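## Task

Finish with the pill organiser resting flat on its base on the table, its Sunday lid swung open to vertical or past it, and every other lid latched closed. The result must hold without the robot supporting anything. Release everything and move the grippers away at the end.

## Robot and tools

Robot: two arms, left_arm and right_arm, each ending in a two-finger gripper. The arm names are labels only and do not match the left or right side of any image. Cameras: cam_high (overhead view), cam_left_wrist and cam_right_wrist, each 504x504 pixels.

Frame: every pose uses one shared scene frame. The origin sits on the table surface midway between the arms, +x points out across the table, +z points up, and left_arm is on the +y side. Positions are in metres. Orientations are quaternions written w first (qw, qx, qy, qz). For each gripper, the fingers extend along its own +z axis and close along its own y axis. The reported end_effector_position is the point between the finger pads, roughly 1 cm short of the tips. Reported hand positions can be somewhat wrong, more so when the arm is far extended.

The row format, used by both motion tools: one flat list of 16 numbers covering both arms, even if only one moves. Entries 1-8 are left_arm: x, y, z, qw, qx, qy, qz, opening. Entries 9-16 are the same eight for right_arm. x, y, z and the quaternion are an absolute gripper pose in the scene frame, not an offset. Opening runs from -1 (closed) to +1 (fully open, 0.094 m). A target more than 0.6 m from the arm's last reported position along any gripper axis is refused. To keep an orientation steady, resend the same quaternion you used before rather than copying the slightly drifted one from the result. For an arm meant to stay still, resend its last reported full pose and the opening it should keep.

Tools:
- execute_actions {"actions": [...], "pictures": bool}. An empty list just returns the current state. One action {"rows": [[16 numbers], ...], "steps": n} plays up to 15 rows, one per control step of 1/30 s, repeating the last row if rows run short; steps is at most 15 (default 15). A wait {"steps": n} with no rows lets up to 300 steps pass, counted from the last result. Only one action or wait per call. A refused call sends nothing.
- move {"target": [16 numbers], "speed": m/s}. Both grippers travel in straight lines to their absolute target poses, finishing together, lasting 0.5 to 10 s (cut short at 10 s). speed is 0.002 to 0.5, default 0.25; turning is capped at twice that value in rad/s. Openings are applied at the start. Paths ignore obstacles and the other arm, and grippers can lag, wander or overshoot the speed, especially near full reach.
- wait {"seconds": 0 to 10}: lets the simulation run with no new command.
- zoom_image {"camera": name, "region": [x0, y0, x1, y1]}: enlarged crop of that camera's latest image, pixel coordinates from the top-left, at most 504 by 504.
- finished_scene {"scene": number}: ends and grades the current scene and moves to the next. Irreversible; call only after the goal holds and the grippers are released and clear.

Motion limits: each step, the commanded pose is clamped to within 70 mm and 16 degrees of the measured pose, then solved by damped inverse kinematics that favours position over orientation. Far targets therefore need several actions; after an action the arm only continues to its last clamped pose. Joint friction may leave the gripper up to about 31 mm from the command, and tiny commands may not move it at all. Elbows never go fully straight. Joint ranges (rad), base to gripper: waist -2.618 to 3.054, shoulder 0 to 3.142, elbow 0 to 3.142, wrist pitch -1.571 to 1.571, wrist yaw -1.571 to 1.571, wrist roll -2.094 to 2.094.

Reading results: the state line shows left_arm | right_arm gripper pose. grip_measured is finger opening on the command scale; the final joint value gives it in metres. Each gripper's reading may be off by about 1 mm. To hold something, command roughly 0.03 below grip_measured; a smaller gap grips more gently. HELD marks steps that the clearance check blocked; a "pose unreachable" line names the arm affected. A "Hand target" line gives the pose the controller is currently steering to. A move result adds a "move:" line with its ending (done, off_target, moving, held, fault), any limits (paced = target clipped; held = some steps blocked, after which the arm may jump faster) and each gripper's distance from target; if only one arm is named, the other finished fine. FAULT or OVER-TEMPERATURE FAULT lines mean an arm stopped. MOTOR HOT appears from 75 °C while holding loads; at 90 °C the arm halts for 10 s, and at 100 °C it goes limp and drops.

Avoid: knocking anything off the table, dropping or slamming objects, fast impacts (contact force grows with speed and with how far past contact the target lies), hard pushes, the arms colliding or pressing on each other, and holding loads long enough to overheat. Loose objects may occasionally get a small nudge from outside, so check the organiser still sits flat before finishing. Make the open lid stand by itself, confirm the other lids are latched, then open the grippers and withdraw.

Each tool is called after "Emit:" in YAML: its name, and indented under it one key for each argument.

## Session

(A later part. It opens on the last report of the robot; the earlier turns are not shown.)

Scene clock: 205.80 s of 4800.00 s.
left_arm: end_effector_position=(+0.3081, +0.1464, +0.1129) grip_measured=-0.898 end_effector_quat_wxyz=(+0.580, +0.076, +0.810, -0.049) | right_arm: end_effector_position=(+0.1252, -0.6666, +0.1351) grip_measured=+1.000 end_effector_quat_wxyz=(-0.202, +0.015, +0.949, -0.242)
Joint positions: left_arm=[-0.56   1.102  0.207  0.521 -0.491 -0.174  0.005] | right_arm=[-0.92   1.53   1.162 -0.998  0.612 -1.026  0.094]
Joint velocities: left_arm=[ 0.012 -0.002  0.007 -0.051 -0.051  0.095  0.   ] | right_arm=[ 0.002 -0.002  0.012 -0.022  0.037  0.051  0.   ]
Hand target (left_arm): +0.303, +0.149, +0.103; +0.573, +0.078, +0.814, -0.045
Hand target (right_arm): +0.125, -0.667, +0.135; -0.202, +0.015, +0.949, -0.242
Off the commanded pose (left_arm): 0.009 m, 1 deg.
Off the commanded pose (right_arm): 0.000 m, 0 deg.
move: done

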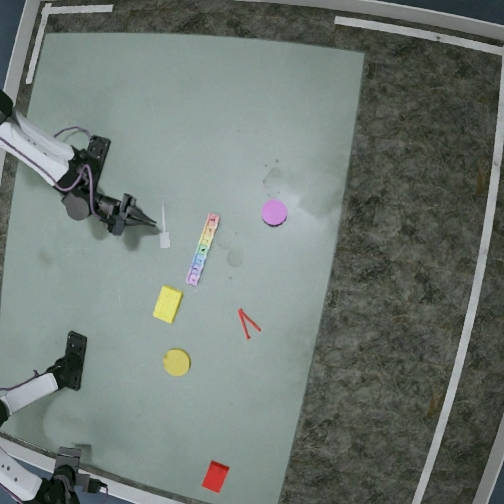

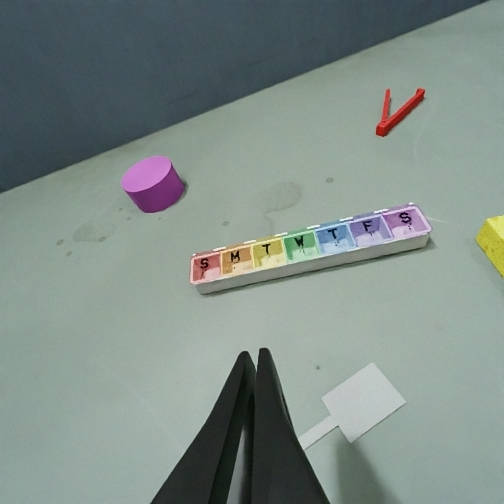

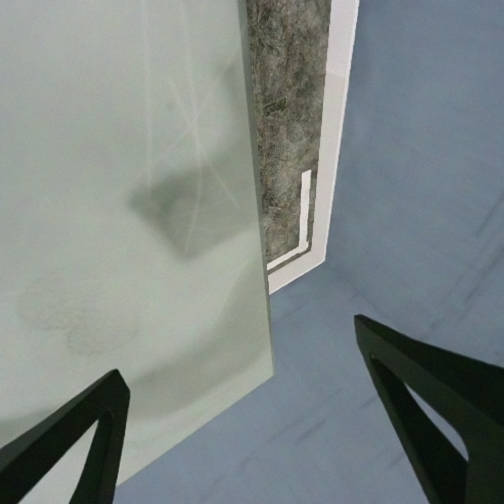

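Emit:
move:
  target: [0.37,0.195,0.06,0.572,0.071,0.816,-0.05,-1,0.1252,-0.6666,0.1351,-0.202,0.015,0.949,-0.242,1]
  speed: 0.15

Scene clock: 217.87 s of 4800.00 s.
left_arm: end_effector_position=(+0.3673, +0.1924, +0.0682) grip_measured=-0.995 end_effector_quat_wxyz=(+0.578, +0.067, +0.811, -0.055) | right_arm: end_effector_position=(+0.1252, -0.6666, +0.1351) grip_measured=+1.000 end_effector_quat_wxyz=(-0.202, +0.015, +0.949, -0.242)
Joint positions: left_arm=[-0.184  1.586  0.207  1.044 -0.139 -0.062  0.   ] | right_arm=[-0.92   1.53   1.162 -0.998  0.612 -1.026  0.094]
Joint velocities: left_arm=[ 0.002 -0.007  0.002 -0.066 -0.051  0.007 -0.   ] | right_arm=[ 0.002 -0.012  0.012  0.022 -0.007  0.037  0.   ]
Hand target (left_arm): +0.368, +0.194, +0.062; +0.571, +0.069, +0.816, -0.053
Hand target (right_arm): +0.125, -0.667, +0.135; -0.202, +0.015, +0.949, -0.242
Off the commanded pose (left_arm): 0.009 m, 1 deg.
Off the commanded pose (right_arm): 0.000 m, 0 deg.
After step 90, 7.63 s passed at rest.
move: done

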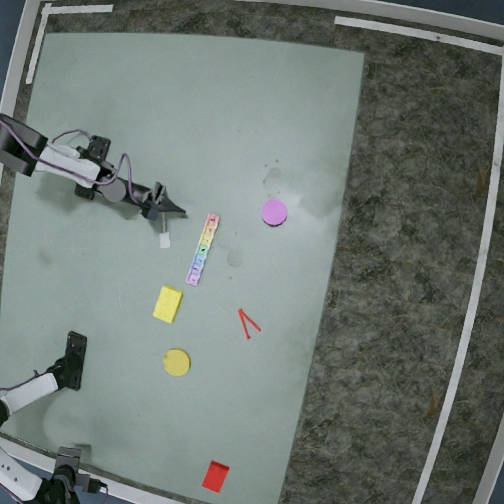

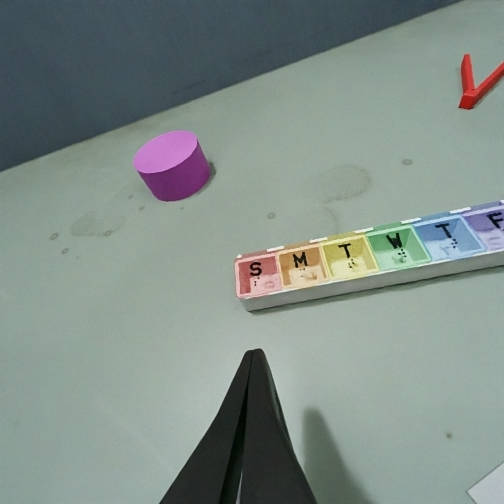

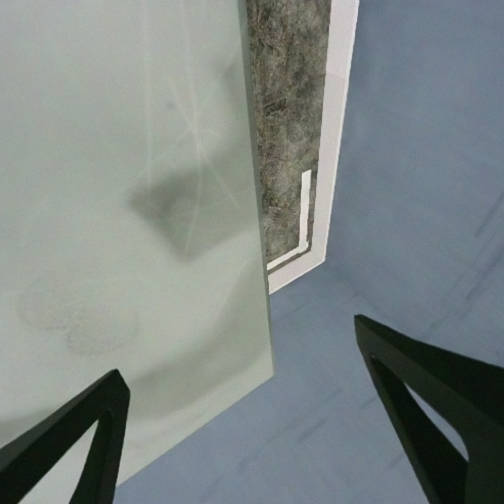

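Emit:
move:
  target: [0.33,0.20,0.08,0.572,0.071,0.816,-0.05,-1,0.415,0.05,0.13,0.293,-0.594,0.708,0.246,1]
  speed: 0.35

action 0: the call puts the target (right_arm/x, right_arm/y, right_arm/z) 0.614 m from right_arm's end_effector_position in the last result along the gripper's own y axis as it stood there; a target may be at most 0.6 m away along each of those axes, so nothing of the call was run and nothing moved. Command a nearer target, and go on from there in a later call.

Emit:
move:
  target: [0.33,0.20,0.08,0.572,0.071,0.816,-0.05,-1,0.40,-0.02,0.15,0.293,-0.594,0.708,0.246,1]
  speed: 0.35

Scene clock: 252.73 s of 4800.00 s.
left_arm: end_effector_position=(+0.3394, +0.1987, +0.0888) grip_measured=-0.995 end_effector_quat_wxyz=(+0.585, +0.067, +0.806, -0.054) | right_arm: end_effector_position=(+0.4049, -0.0226, +0.1434) grip_measured=+1.000 end_effector_quat_wxyz=(+0.296, -0.578, +0.714, +0.262)
Joint positions: left_arm=[-0.204  1.303  0.128  0.856 -0.161 -0.062  0.   ] | right_arm=[ 0.63   1.924  1.528 -0.566 -0.576 -0.619  0.094]
Joint velocities: left_arm=[ 0.007 -0.002 -0.007  0.022 -0.007 -0.022 -0.001] | right_arm=[ 0.002 -0.012 -0.007 -0.007 -0.037 -0.007  0.   ]
Hand target (left_arm): +0.330, +0.200, +0.079; +0.572, +0.071, +0.816, -0.050
Hand target (right_arm): +0.409, -0.015, +0.153; +0.314, -0.585, +0.699, +0.264
Off the commanded pose (left_arm): 0.013 m, 2 deg.
Off the commanded pose (right_arm): 0.009 m, 3 deg.
After step 90, 28.37 s passed at rest.
move: off_target (left_arm, right_arm)

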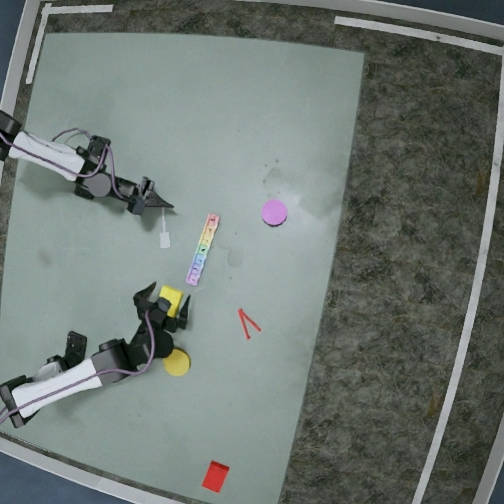

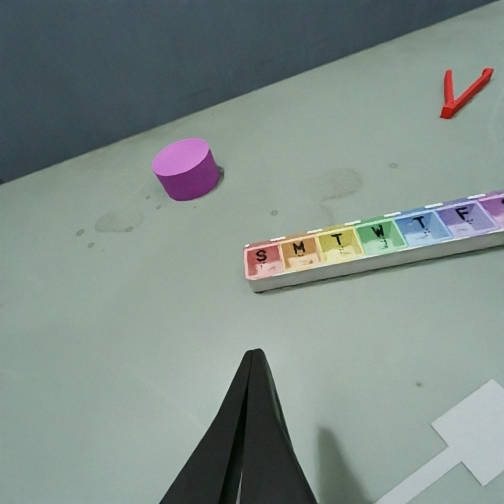

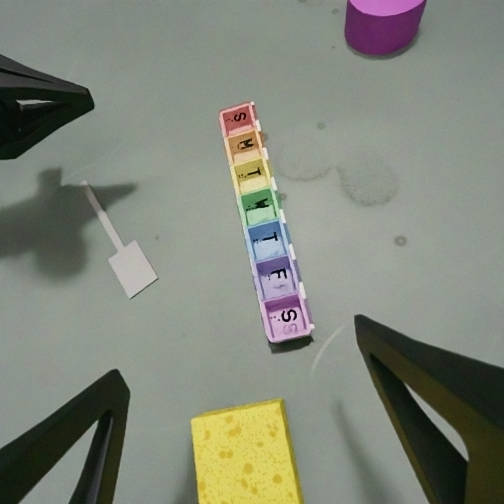

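Emit:
move:
  target: [0.33,0.20,0.08,0.572,0.071,0.816,-0.05,-1,0.45,0.06,0.09,0.293,-0.594,0.708,0.246,1]
  speed: 0.2

Scene clock: 262.17 s of 4800.00 s.
left_arm: end_effector_position=(+0.3388, +0.1989, +0.0868) grip_measured=-0.995 end_effector_quat_wxyz=(+0.582, +0.068, +0.809, -0.053) | right_arm: end_effector_position=(+0.4481, +0.0562, +0.0837) grip_measured=+1.000 end_effector_quat_wxyz=(+0.286, -0.595, +0.709, +0.250)
Joint positions: left_arm=[-0.204  1.303  0.128  0.848 -0.161 -0.062  0.   ] | right_arm=[ 0.725  2.3    1.884 -0.536 -0.508 -0.579  0.094]
Joint velocities: left_arm=[ 0.012 -0.022 -0.002  0.022  0.022  0.066 -0.001] | right_arm=[ 0.002  0.007  0.012 -0.037  0.022 -0.037  0.   ]
Hand target (left_arm): +0.330, +0.200, +0.080; +0.572, +0.071, +0.815, -0.050
Hand target (right_arm): +0.451, +0.060, +0.091; +0.294, -0.593, +0.708, +0.248
Off the commanded pose (left_arm): 0.011 m, 1 deg.
Off the commanded pose (right_arm): 0.008 m, 1 deg.
After step 90, 5.33 s passed at rest.
move: off_target (left_arm)

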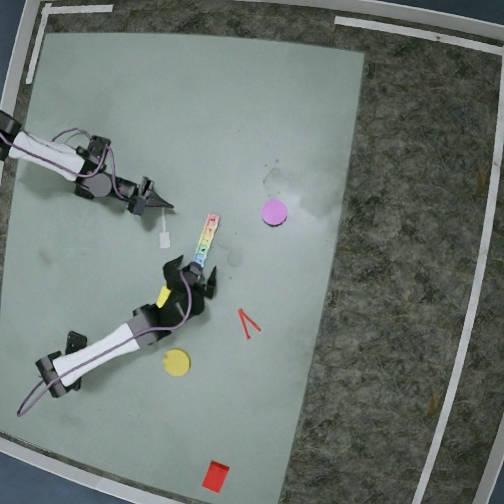

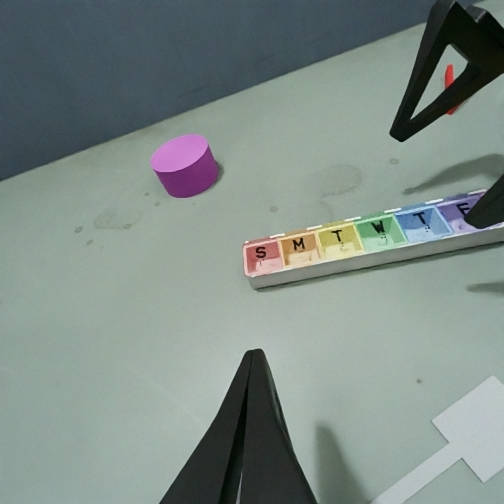

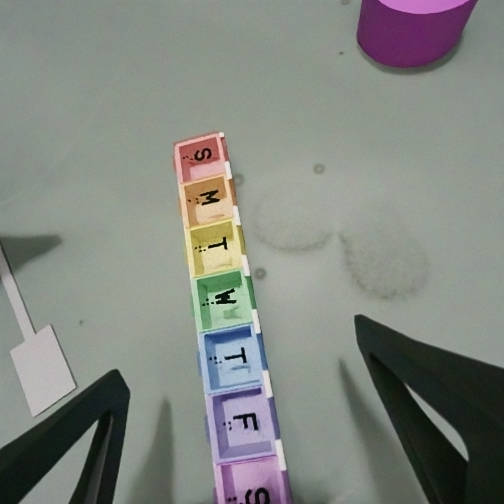

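Emit:
move:
  target: [0.33,0.20,0.08,0.572,0.071,0.816,-0.05,-1,0.457,0.10,0.045,0.293,-0.594,0.708,0.246,1]
  speed: 0.12

Scene clock: 267.87 s of 4800.00 s.
left_arm: end_effector_position=(+0.3388, +0.1989, +0.0867) grip_measured=-0.995 end_effector_quat_wxyz=(+0.582, +0.068, +0.809, -0.053) | right_arm: end_effector_position=(+0.4515, +0.0933, +0.0377) grip_measured=+1.000 end_effector_quat_wxyz=(+0.277, -0.596, +0.712, +0.249)
Joint positions: left_arm=[-0.204  1.303  0.128  0.847 -0.161 -0.062  0.   ] | right_arm=[ 0.779  2.469  2.006 -0.486 -0.475 -0.532  0.094]
Joint velocities: left_arm=[-0.017 -0.012 -0.007  0.022 -0.051 -0.051 -0.001] | right_arm=[ 0.012  0.007 -0.002 -0.037  0.022 -0.125  0.   ]
Hand target (left_arm): +0.330, +0.200, +0.080; +0.572, +0.071, +0.816, -0.050
Hand target (right_arm): +0.457, +0.100, +0.046; +0.293, -0.593, +0.708, +0.247
Off the commanded pose (left_arm): 0.011 m, 1 deg.
Off the commanded pose (right_arm): 0.011 m, 2 deg.
After step 90, 1.70 s passed at rest.
move: off_target (left_arm, right_arm)

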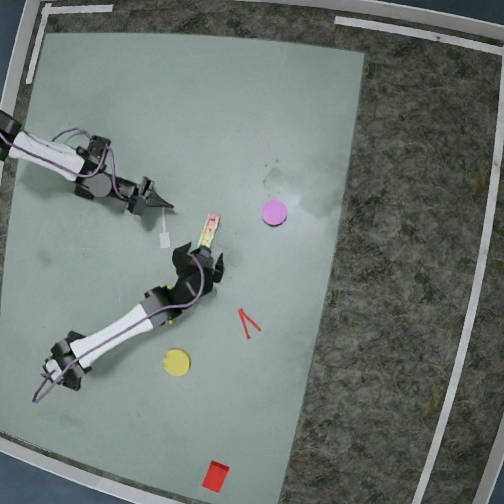

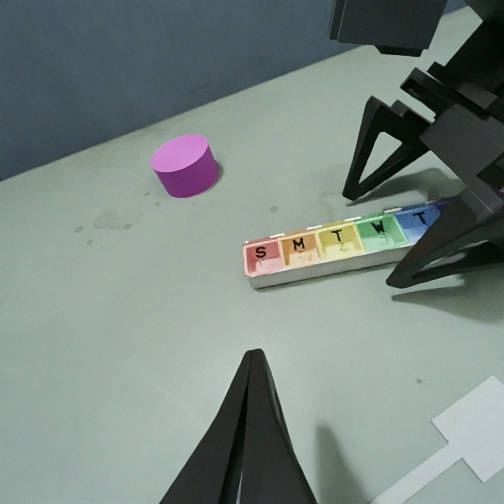

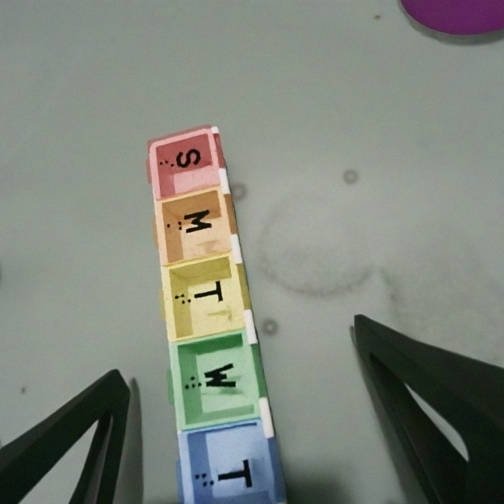

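Emit:
execute_actions:
  actions:
    - {"rows":[[0.33,0.20,0.08,0.572,0.071,0.816,-0.05,-1,0.4515,0.0933,0.036,0.277,-0.596,0.712,0.249,0.2],[0.33,0.20,0.08,0.572,0.071,0.816,-0.05,-1,0.4515,0.0933,0.036,0.277,-0.596,0.712,0.249,0.2],[0.33,0.20,0.08,0.572,0.071,0.816,-0.05,-1,0.4515,0.0933,0.036,0.277,-0.596,0.712,0.249,0.2],[0.33,0.20,0.08,0.572,0.071,0.816,-0.05,-1,0.4515,0.0933,0.036,0.277,-0.596,0.712,0.249,0.2],[0.33,0.20,0.08,0.572,0.071,0.816,-0.05,-1,0.4515,0.0933,0.036,0.277,-0.596,0.712,0.249,-0.1],[0.33,0.20,0.08,0.572,0.071,0.816,-0.05,-1,0.4515,0.0933,0.036,0.277,-0.596,0.712,0.249,-0.1],[0.33,0.20,0.08,0.572,0.071,0.816,-0.05,-1,0.4515,0.0933,0.036,0.277,-0.596,0.712,0.249,-0.1],[0.33,0.20,0.08,0.572,0.071,0.816,-0.05,-1,0.4515,0.0933,0.036,0.277,-0.596,0.712,0.249,-0.1],[0.33,0.20,0.08,0.572,0.071,0.816,-0.05,-1,0.4515,0.0933,0.036,0.277,-0.596,0.712,0.249,-0.4]],"steps":15}

Scene clock: 279.80 s of 4800.00 s.
left_arm: end_effector_position=(+0.3388, +0.1989, +0.0867) grip_measured=-0.995 end_effector_quat_wxyz=(+0.582, +0.068, +0.809, -0.053) | right_arm: end_effector_position=(+0.4516, +0.0933, +0.0376) grip_measured=-0.302 end_effector_quat_wxyz=(+0.277, -0.595, +0.712, +0.249)
Joint positions: left_arm=[-0.204  1.303  0.128  0.847 -0.161 -0.062  0.   ] | right_arm=[ 0.779  2.469  2.006 -0.486 -0.475 -0.531  0.033]
Joint velocities: left_arm=[ 0.007 -0.002 -0.012 -0.066  0.022 -0.007 -0.001] | right_arm=[-0.017 -0.027 -0.002  0.037 -0.022 -0.066 -0.001]
Hand target (left_arm): +0.330, +0.200, +0.080; +0.572, +0.071, +0.816, -0.050
Hand target (right_arm): +0.452, +0.093, +0.036; +0.277, -0.596, +0.712, +0.249
Off the commanded pose (left_arm): 0.011 m, 1 deg.
Off the commanded pose (right_arm): 0.002 m, 0 deg.
Steps of this call (steps 1 to 90: nothing new was sent; then 8.43 s passed at rest; steps 91 to 105: all 15 steps of this action). Readings (end_effector_position):
91: left_arm (+0.3388, +0.1989, +0.0867) | right_arm (+0.4516, +0.0933, +0.0376)
92: left_arm (+0.3388, +0.1989, +0.0867) | right_arm (+0.4516, +0.0933, +0.0376)
94: left_arm (+0.3388, +0.1989, +0.0867) | right_arm (+0.4516, +0.0933, +0.0376)
98: left_arm (+0.3388, +0.1989, +0.0867) | right_arm (+0.4516, +0.0933, +0.0376)
105: the state above

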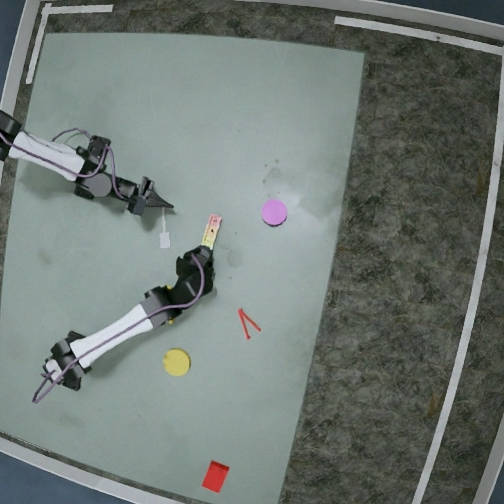

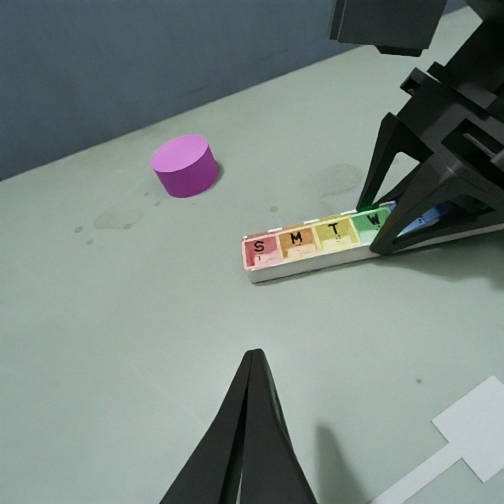

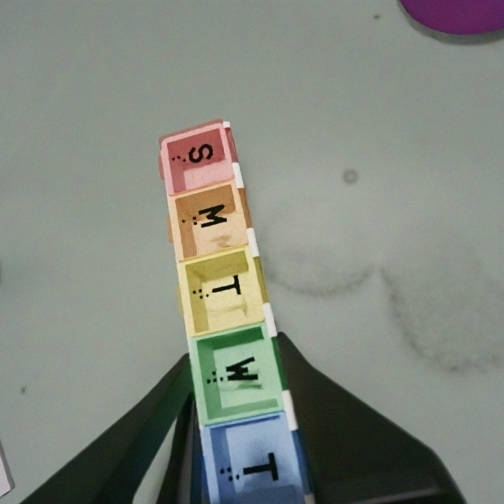

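Emit:
move:
  target: [0.39,0.20,0.04,0.572,0.071,0.816,-0.05,-1,0.4515,0.0933,0.036,0.277,-0.596,0.712,0.249,-0.35]
  speed: 0.12

Scene clock: 287.40 s of 4800.00 s.
left_arm: end_effector_position=(+0.3845, +0.1992, +0.0451) grip_measured=-0.995 end_effector_quat_wxyz=(+0.573, +0.069, +0.815, -0.052) | right_arm: end_effector_position=(+0.4516, +0.0933, +0.0376) grip_measured=-0.302 end_effector_quat_wxyz=(+0.277, -0.595, +0.712, +0.249)
Joint positions: left_arm=[-0.13   1.791  0.25   1.195 -0.09  -0.039  0.   ] | right_arm=[ 0.779  2.469  2.006 -0.486 -0.475 -0.531  0.033]
Joint velocities: left_arm=[ 0.002  0.012 -0.002  0.007  0.037 -0.037 -0.001] | right_arm=[-0.012 -0.002 -0.012 -0.095 -0.007  0.022 -0.   ]
Hand target (left_arm): +0.390, +0.200, +0.042; +0.572, +0.070, +0.816, -0.051
Hand target (right_arm): +0.452, +0.093, +0.036; +0.277, -0.596, +0.712, +0.249
Off the commanded pose (left_arm): 0.008 m, 0 deg.
Off the commanded pose (right_arm): 0.002 m, 0 deg.
After step 90, 3.37 s passed at rest.
move: done

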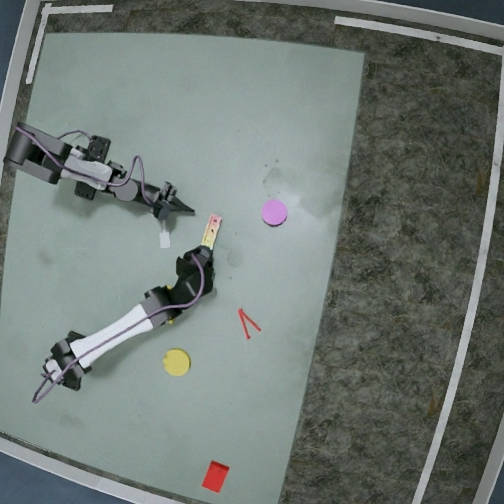

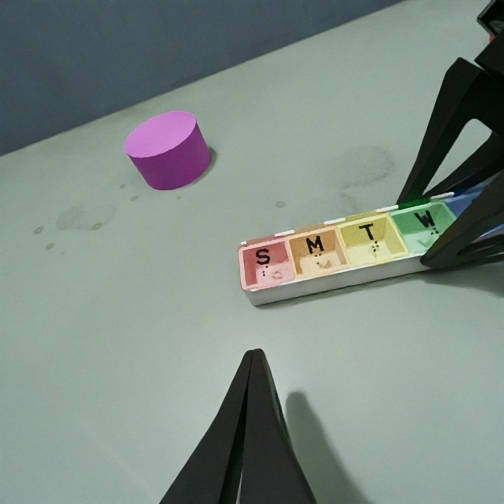

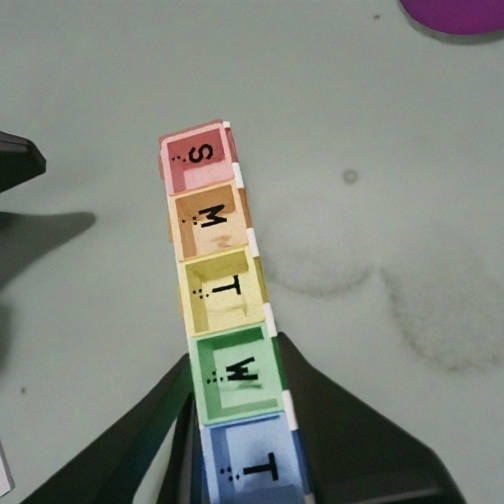

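Emit:
move:
  target: [0.42,0.19,0.026,0.572,0.071,0.816,-0.05,-1,0.4515,0.0933,0.036,0.277,-0.596,0.712,0.249,-0.35]
  speed: 0.08

Scene clock: 315.33 s of 4800.00 s.
left_arm: end_effector_position=(+0.4157, +0.1904, +0.0309) grip_measured=-0.995 end_effector_quat_wxyz=(+0.573, +0.069, +0.815, -0.052) | right_arm: end_effector_position=(+0.4516, +0.0933, +0.0376) grip_measured=-0.302 end_effector_quat_wxyz=(+0.277, -0.595, +0.712, +0.249)
Joint positions: left_arm=[-0.13   1.948  0.378  1.224 -0.09  -0.039  0.   ] | right_arm=[ 0.779  2.469  2.006 -0.486 -0.475 -0.531  0.033]
Joint velocities: left_arm=[-0.002 -0.002 -0.022 -0.022 -0.037 -0.066 -0.   ] | right_arm=[-0.007 -0.012  0.002  0.022 -0.022 -0.081 -0.   ]
Hand target (left_arm): +0.420, +0.190, +0.027; +0.572, +0.071, +0.816, -0.050
Hand target (right_arm): +0.452, +0.093, +0.036; +0.277, -0.596, +0.712, +0.249
Off the commanded pose (left_arm): 0.007 m, 0 deg.
Off the commanded pose (right_arm): 0.002 m, 0 deg.
After step 90, 24.10 s passed at rest.
move: done

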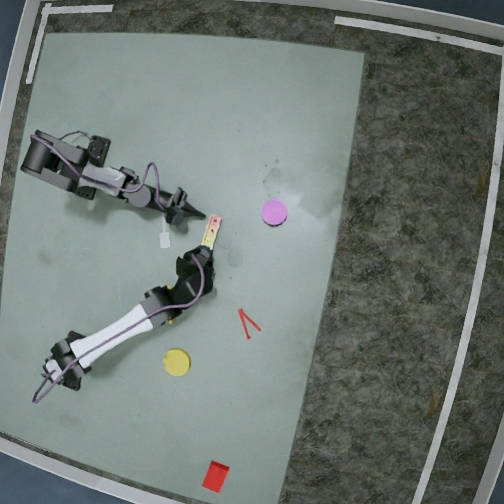

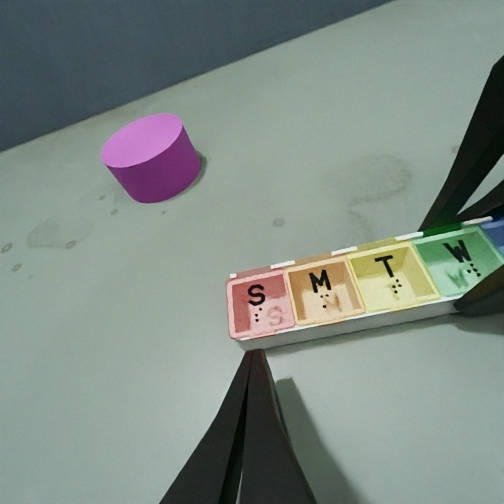

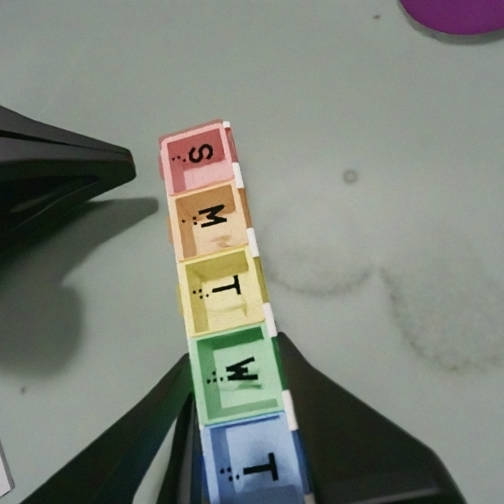

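Emit:
zoom_image:
  camera: "cam_right_wrist"
  region: [80, 90, 280, 260]

Emit:
zoom_image:
  camera: "cam_left_wrist"
  region: [200, 250, 400, 400]

Region (80, 90, 280, 260) of cam_right_wrist's 504x504 image, scaled by 2.520, with more detail than that image has; it fills the top 428 rows of this view, and the rest is white.

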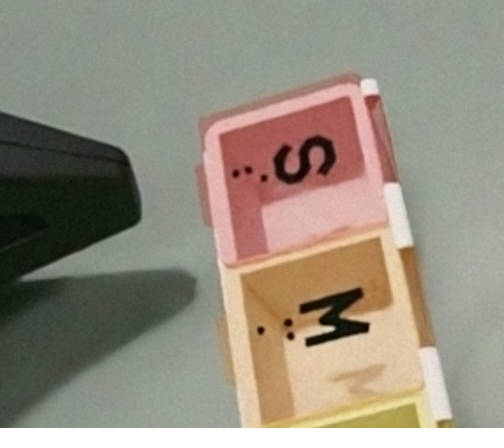

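Region (200, 250, 400, 400) of cam_left_wrist's 504x504 image, scaled by 2.520, with more detail than that image has; it fills the top 378 rows of this view, and the rest is white.

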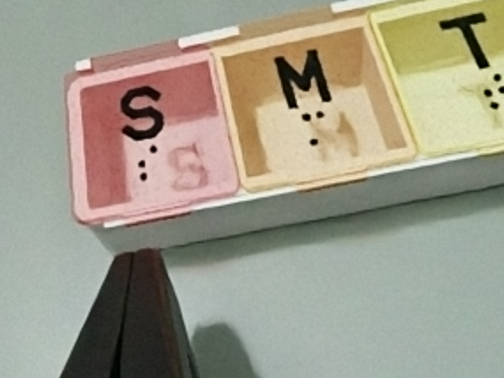

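Emit:
move:
  target: [0.431,0.186,0.024,0.572,0.071,0.816,-0.05,-1,0.4515,0.0933,0.036,0.277,-0.596,0.712,0.249,-0.35]
  speed: 0.03

Emit:
zoom_image:
  camera: "cam_right_wrist"
  region: [80, 90, 280, 260]

Emit:
zoom_image:
  camera: "cam_left_wrist"
  region: [180, 250, 380, 400]

Scene clock: 337.30 s of 4800.00 s.
left_arm: end_effector_position=(+0.4278, +0.1871, +0.0332) grip_measured=-0.995 end_effector_quat_wxyz=(+0.580, +0.068, +0.810, -0.053) | right_arm: end_effector_position=(+0.4518, +0.0932, +0.0376) grip_measured=-0.302 end_effector_quat_wxyz=(+0.277, -0.595, +0.712, +0.248)
Joint positions: left_arm=[-0.13   1.977  0.423  1.226 -0.09  -0.039  0.   ] | right_arm=[ 0.779  2.469  2.006 -0.486 -0.473 -0.531  0.033]
Joint velocities: left_arm=[-0.007  0.012 -0.002  0.051 -0.037 -0.022 -0.001] | right_arm=[-0.002 -0.012  0.002 -0.022 -0.051 -0.081 -0.   ]
Hand target (left_arm): +0.431, +0.186, +0.024; +0.572, +0.071, +0.816, -0.050
Hand target (right_arm): +0.451, +0.093, +0.036; +0.277, -0.596, +0.712, +0.249
Off the commanded pose (left_arm): 0.010 m, 1 deg.
Off the commanded pose (right_arm): 0.002 m, 0 deg.
After step 90, 18.17 s passed at rest.
move: done

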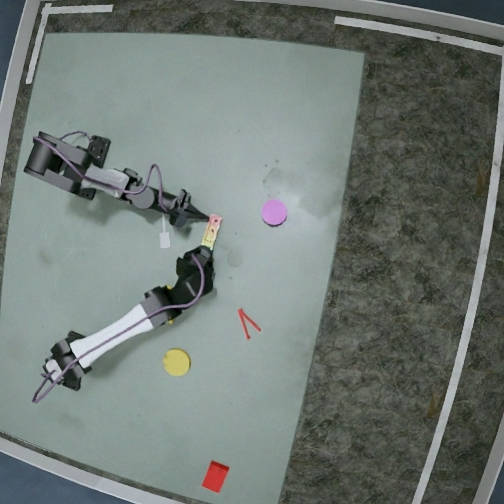

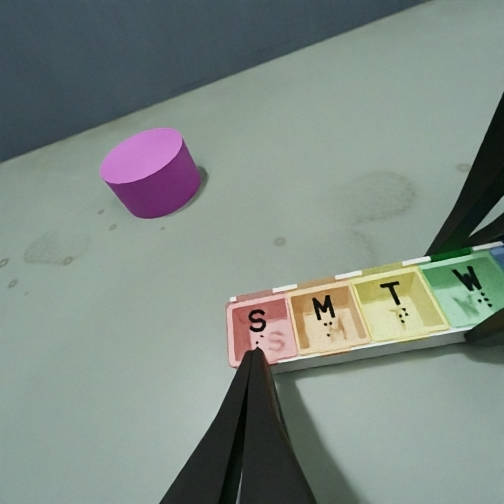

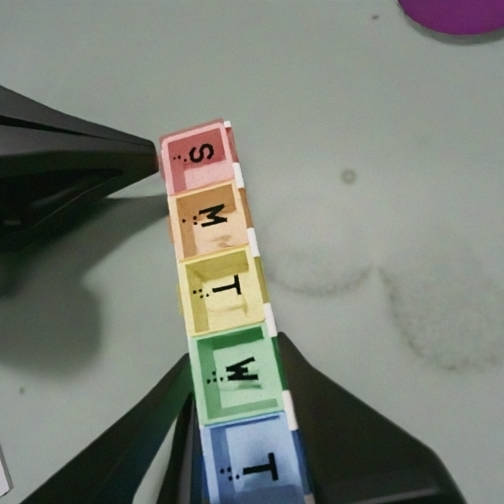

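Region (80, 90, 280, 260) of cam_right_wrist's 504x504 image, scaled by 2.520, with more detail than that image has; it fills the top 428 rows of this view, and the rest is white.

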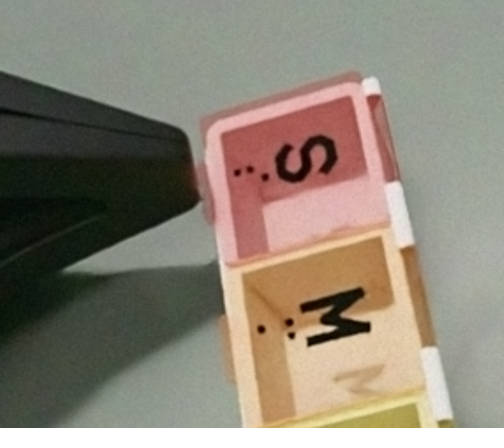

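Region (180, 250, 380, 400) of cam_left_wrist's 504x504 image, scaled by 2.520, with more detail than that image has; it fills the top 378 rows of this view, and the rest is white.

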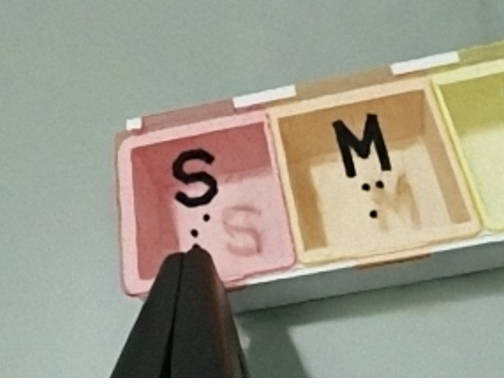

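Emit:
move:
  target: [0.418,0.181,0.012,0.572,0.071,0.816,-0.05,-1,0.4515,0.0933,0.036,0.277,-0.596,0.712,0.249,-0.35]
  speed: 0.04

Scene clock: 343.10 s of 4800.00 s.
left_arm: end_effector_position=(+0.4291, +0.1823, +0.0343) grip_measured=-0.995 end_effector_quat_wxyz=(+0.597, +0.066, +0.798, -0.052) | right_arm: end_effector_position=(+0.4518, +0.0931, +0.0375) grip_measured=-0.302 end_effector_quat_wxyz=(+0.277, -0.595, +0.713, +0.248)
Joint positions: left_arm=[-0.151  2.026  0.423  1.315 -0.118 -0.039  0.   ] | right_arm=[ 0.779  2.469  2.006 -0.486 -0.473 -0.531  0.033]
Joint velocities: left_arm=[-0.002 -0.012 -0.002  0.081 -0.11   0.037  0.   ] | right_arm=[ 0.012  0.002 -0.002  0.095 -0.037 -0.022 -0.   ]
Hand target (left_arm): +0.418, +0.181, +0.013; +0.572, +0.071, +0.816, -0.050
Hand target (right_arm): +0.452, +0.093, +0.036; +0.277, -0.596, +0.712, +0.249
Off the commanded pose (left_arm): 0.025 m, 4 deg.
Off the commanded pose (right_arm): 0.002 m, 0 deg.
After step 90, 1.97 s passed at rest.
move: off_target (left_arm)

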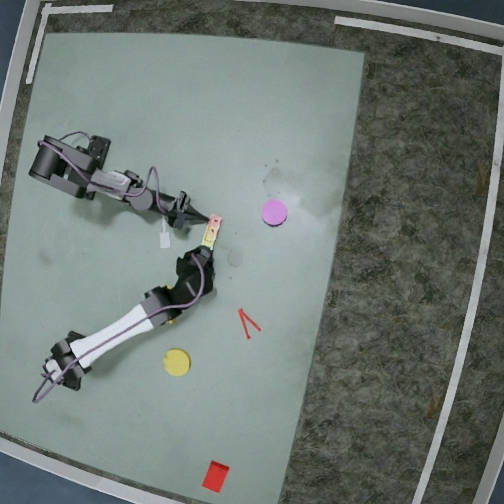

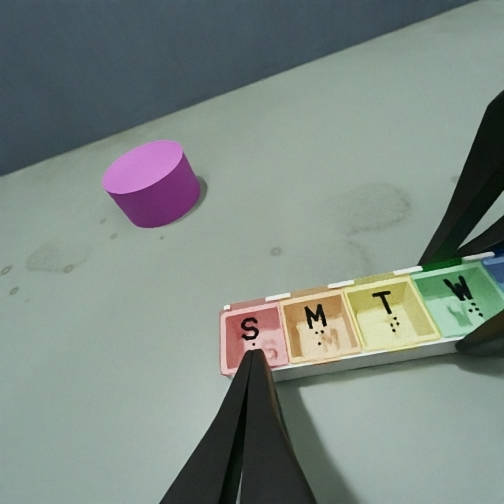

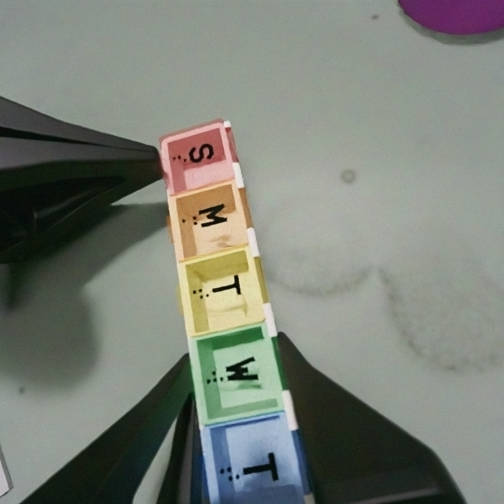

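Emit:
move:
  target: [0.385,0.186,0.028,0.572,0.071,0.816,-0.05,-1,0.4515,0.0933,0.036,0.277,-0.596,0.712,0.249,-0.35]
  speed: 0.08

Emit:
move:
  target: [0.425,0.180,0.008,0.572,0.071,0.816,-0.05,-1,0.4515,0.0933,0.036,0.277,-0.596,0.712,0.249,-0.35]
  speed: 0.05

Scene clock: 350.87 s of 4800.00 s.
left_arm: end_effector_position=(+0.3920, +0.1859, +0.0296) grip_measured=-0.995 end_effector_quat_wxyz=(+0.578, +0.072, +0.811, -0.051) | right_arm: end_effector_position=(+0.4518, +0.0931, +0.0375) grip_measured=-0.302 end_effector_quat_wxyz=(+0.277, -0.595, +0.713, +0.248)
Joint positions: left_arm=[-0.177  1.944  0.288  1.319 -0.134 -0.046  0.   ] | right_arm=[ 0.779  2.469  2.006 -0.486 -0.473 -0.531  0.033]
Joint velocities: left_arm=[-0.002  0.027 -0.007 -0.037 -0.007 -0.022 -0.   ] | right_arm=[ 0.002  0.012 -0.012 -0.037 -0.037 -0.007 -0.   ]
Hand target (left_arm): +0.385, +0.186, +0.028; +0.572, +0.071, +0.816, -0.050
Hand target (right_arm): +0.451, +0.093, +0.036; +0.277, -0.596, +0.712, +0.249
Off the commanded pose (left_arm): 0.007 m, 1 deg.
Off the commanded pose (right_arm): 0.002 m, 0 deg.
After step 90, 3.90 s passed at rest.
move: done

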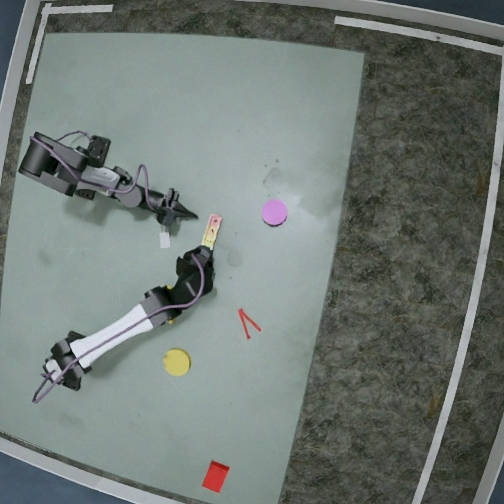

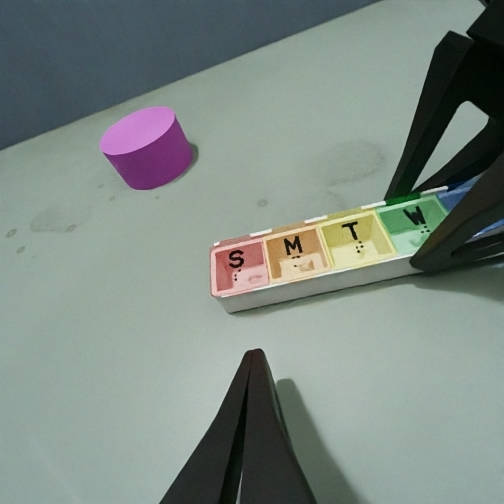

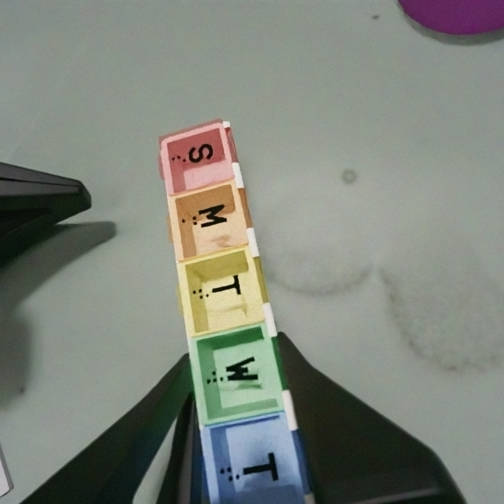

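Scene clock: 351.93 s of 4800.00 s.
left_arm: end_effector_position=(+0.4214, +0.1785, +0.0171) grip_measured=-0.995 end_effector_quat_wxyz=(+0.579, +0.070, +0.810, -0.051) | right_arm: end_effector_position=(+0.4518, +0.0931, +0.0375) grip_measured=-0.302 end_effector_quat_wxyz=(+0.277, -0.595, +0.713, +0.248)
Joint positions: left_arm=[-0.169  2.066  0.413  1.321 -0.127 -0.046  0.   ] | right_arm=[ 0.779  2.469  2.006 -0.486 -0.473 -0.531  0.033]
Joint velocities: left_arm=[-0.022 -0.012 -0.007 -0.037  0.007  0.051 -0.001] | right_arm=[-0.007  0.007  0.002 -0.081  0.022  0.037 -0.001]
Hand target (left_arm): +0.425, +0.180, +0.008; +0.572, +0.071, +0.816, -0.050
Hand target (right_arm): +0.452, +0.093, +0.036; +0.277, -0.596, +0.712, +0.249
Off the commanded pose (left_arm): 0.010 m, 1 deg.
Off the commanded pose (right_arm): 0.002 m, 0 deg.
move: done

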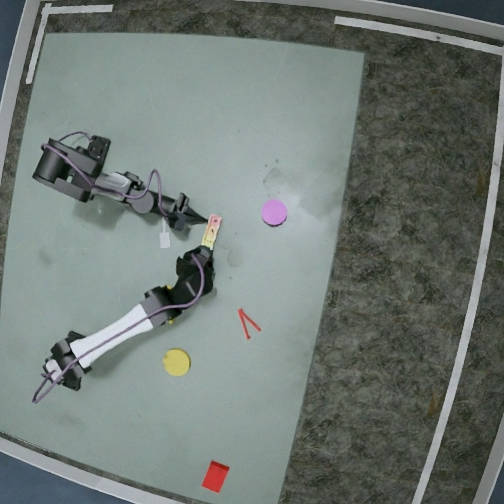

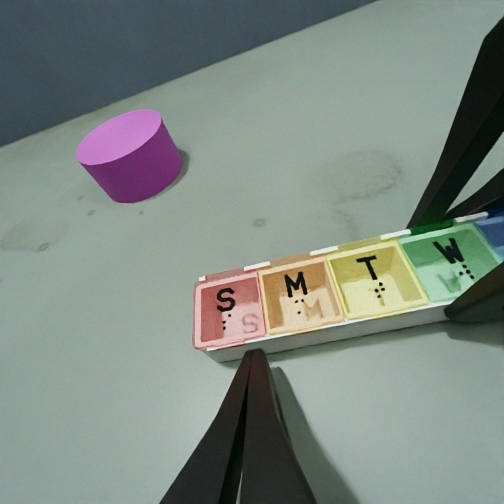

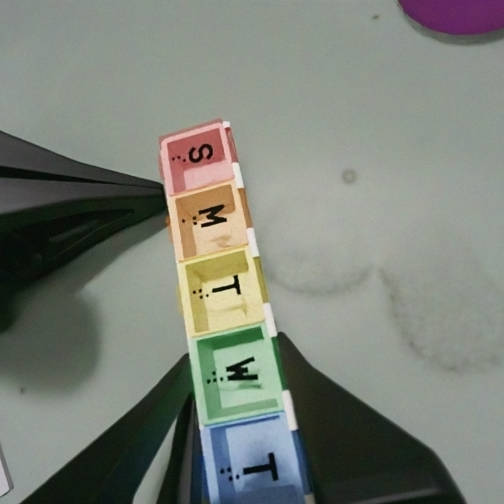

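Emit:
move:
  target: [0.395,0.193,0.022,0.572,0.071,0.816,-0.05,-1,0.4515,0.0933,0.036,0.277,-0.596,0.712,0.249,-0.35]
  speed: 0.08

Emit:
move:
  target: [0.427,0.194,0.008,0.572,0.071,0.816,-0.05,-1,0.4515,0.0933,0.036,0.277,-0.596,0.712,0.249,-0.35]
  speed: 0.05

Scene clock: 358.53 s of 4800.00 s.
left_arm: end_effector_position=(+0.3996, +0.1890, +0.0203) grip_measured=-0.995 end_effector_quat_wxyz=(+0.573, +0.069, +0.815, -0.051) | right_arm: end_effector_position=(+0.4518, +0.0931, +0.0375) grip_measured=-0.302 end_effector_quat_wxyz=(+0.277, -0.595, +0.713, +0.248)
Joint positions: left_arm=[-0.156  1.997  0.319  1.329 -0.117 -0.046  0.   ] | right_arm=[ 0.779  2.469  2.006 -0.486 -0.473 -0.531  0.033]
Joint velocities: left_arm=[ 0.007 -0.022 -0.012  0.022 -0.022 -0.037 -0.001] | right_arm=[-0.007 -0.012 -0.002  0.007  0.037 -0.037  0.001]
Hand target (left_arm): +0.395, +0.193, +0.022; +0.572, +0.071, +0.816, -0.050
Hand target (right_arm): +0.452, +0.093, +0.036; +0.277, -0.596, +0.712, +0.249
Off the commanded pose (left_arm): 0.006 m, 0 deg.
Off the commanded pose (right_arm): 0.002 m, 0 deg.
After step 90, 2.87 s passed at rest.
move: done

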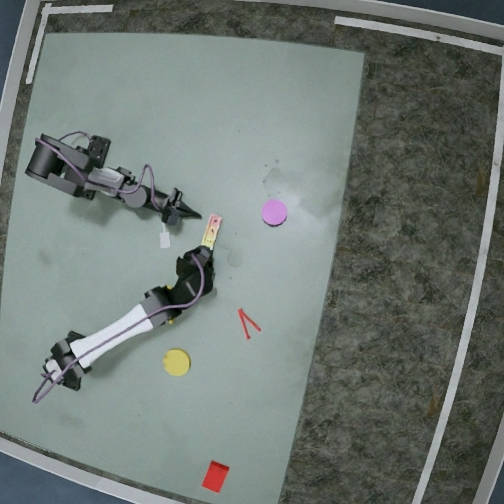

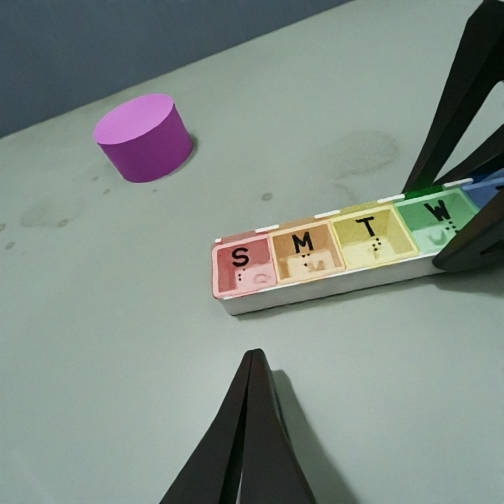

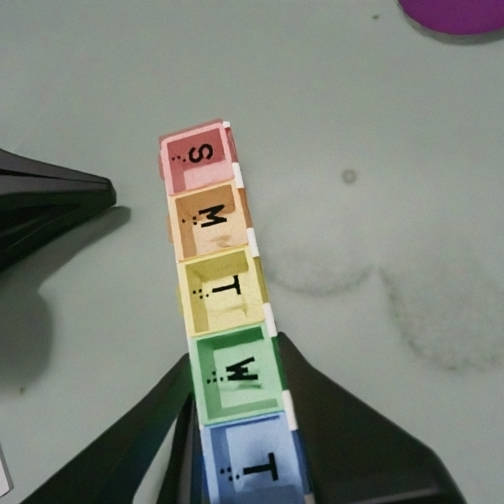

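Scene clock: 359.40 s of 4800.00 s.
left_arm: end_effector_position=(+0.4235, +0.1928, +0.0168) grip_measured=-0.995 end_effector_quat_wxyz=(+0.579, +0.067, +0.811, -0.052) | right_arm: end_effector_position=(+0.4518, +0.0931, +0.0375) grip_measured=-0.302 end_effector_quat_wxyz=(+0.277, -0.595, +0.713, +0.248)
Joint positions: left_arm=[-0.115  2.065  0.406  1.329 -0.079 -0.034  0.   ] | right_arm=[ 0.779  2.469  2.006 -0.486 -0.473 -0.531  0.033]
Joint velocities: left_arm=[ 0.017 -0.002 -0.012  0.037  0.022 -0.022  0.001] | right_arm=[ 0.007 -0.002  0.002  0.066  0.037 -0.051  0.   ]
Hand target (left_arm): +0.427, +0.194, +0.008; +0.572, +0.071, +0.816, -0.050
Hand target (right_arm): +0.452, +0.093, +0.036; +0.277, -0.596, +0.712, +0.249
Off the commanded pose (left_arm): 0.010 m, 1 deg.
Off the commanded pose (right_arm): 0.002 m, 0 deg.
move: done

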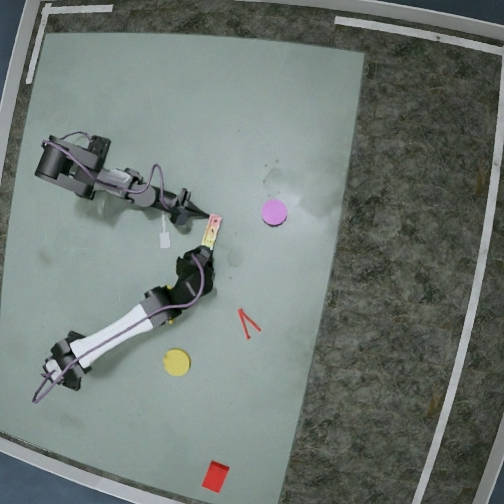

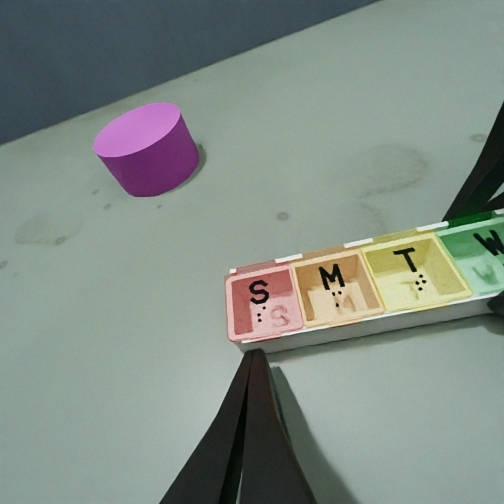

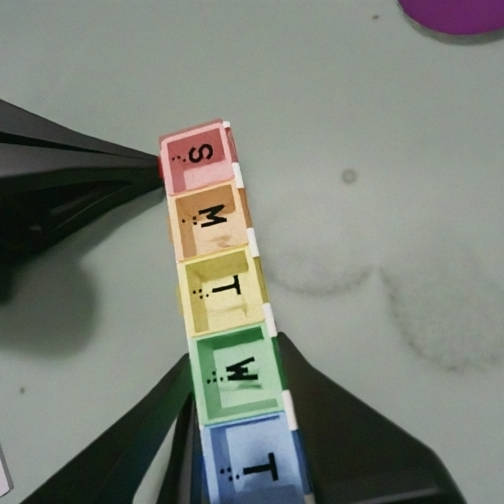

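Emit:
zoom_image:
  camera: "cam_right_wrist"
  region: [100, 100, 260, 230]

Emit:
zoom_image:
  camera: "cam_left_wrist"
  region: [190, 260, 350, 390]

Region (100, 100, 260, 230) of cam_right_wrist's 504x504 image, scaled by 3.150, with more detail than that image has; it fills the top 410 rows of this view, and the rest is white.

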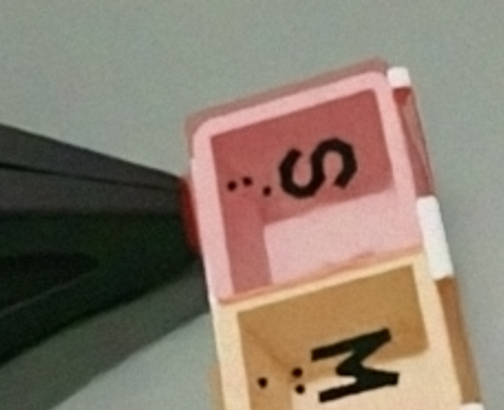

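Region (190, 260, 350, 390) of cam_left_wrist's 504x504 image, scaled by 3.150, with more detail than that image has; it fills the top 410 rows of this view, and the rest is white.

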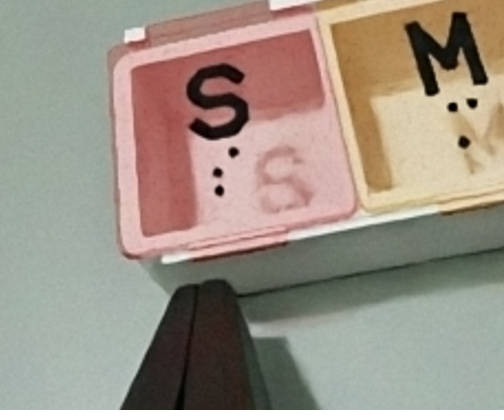

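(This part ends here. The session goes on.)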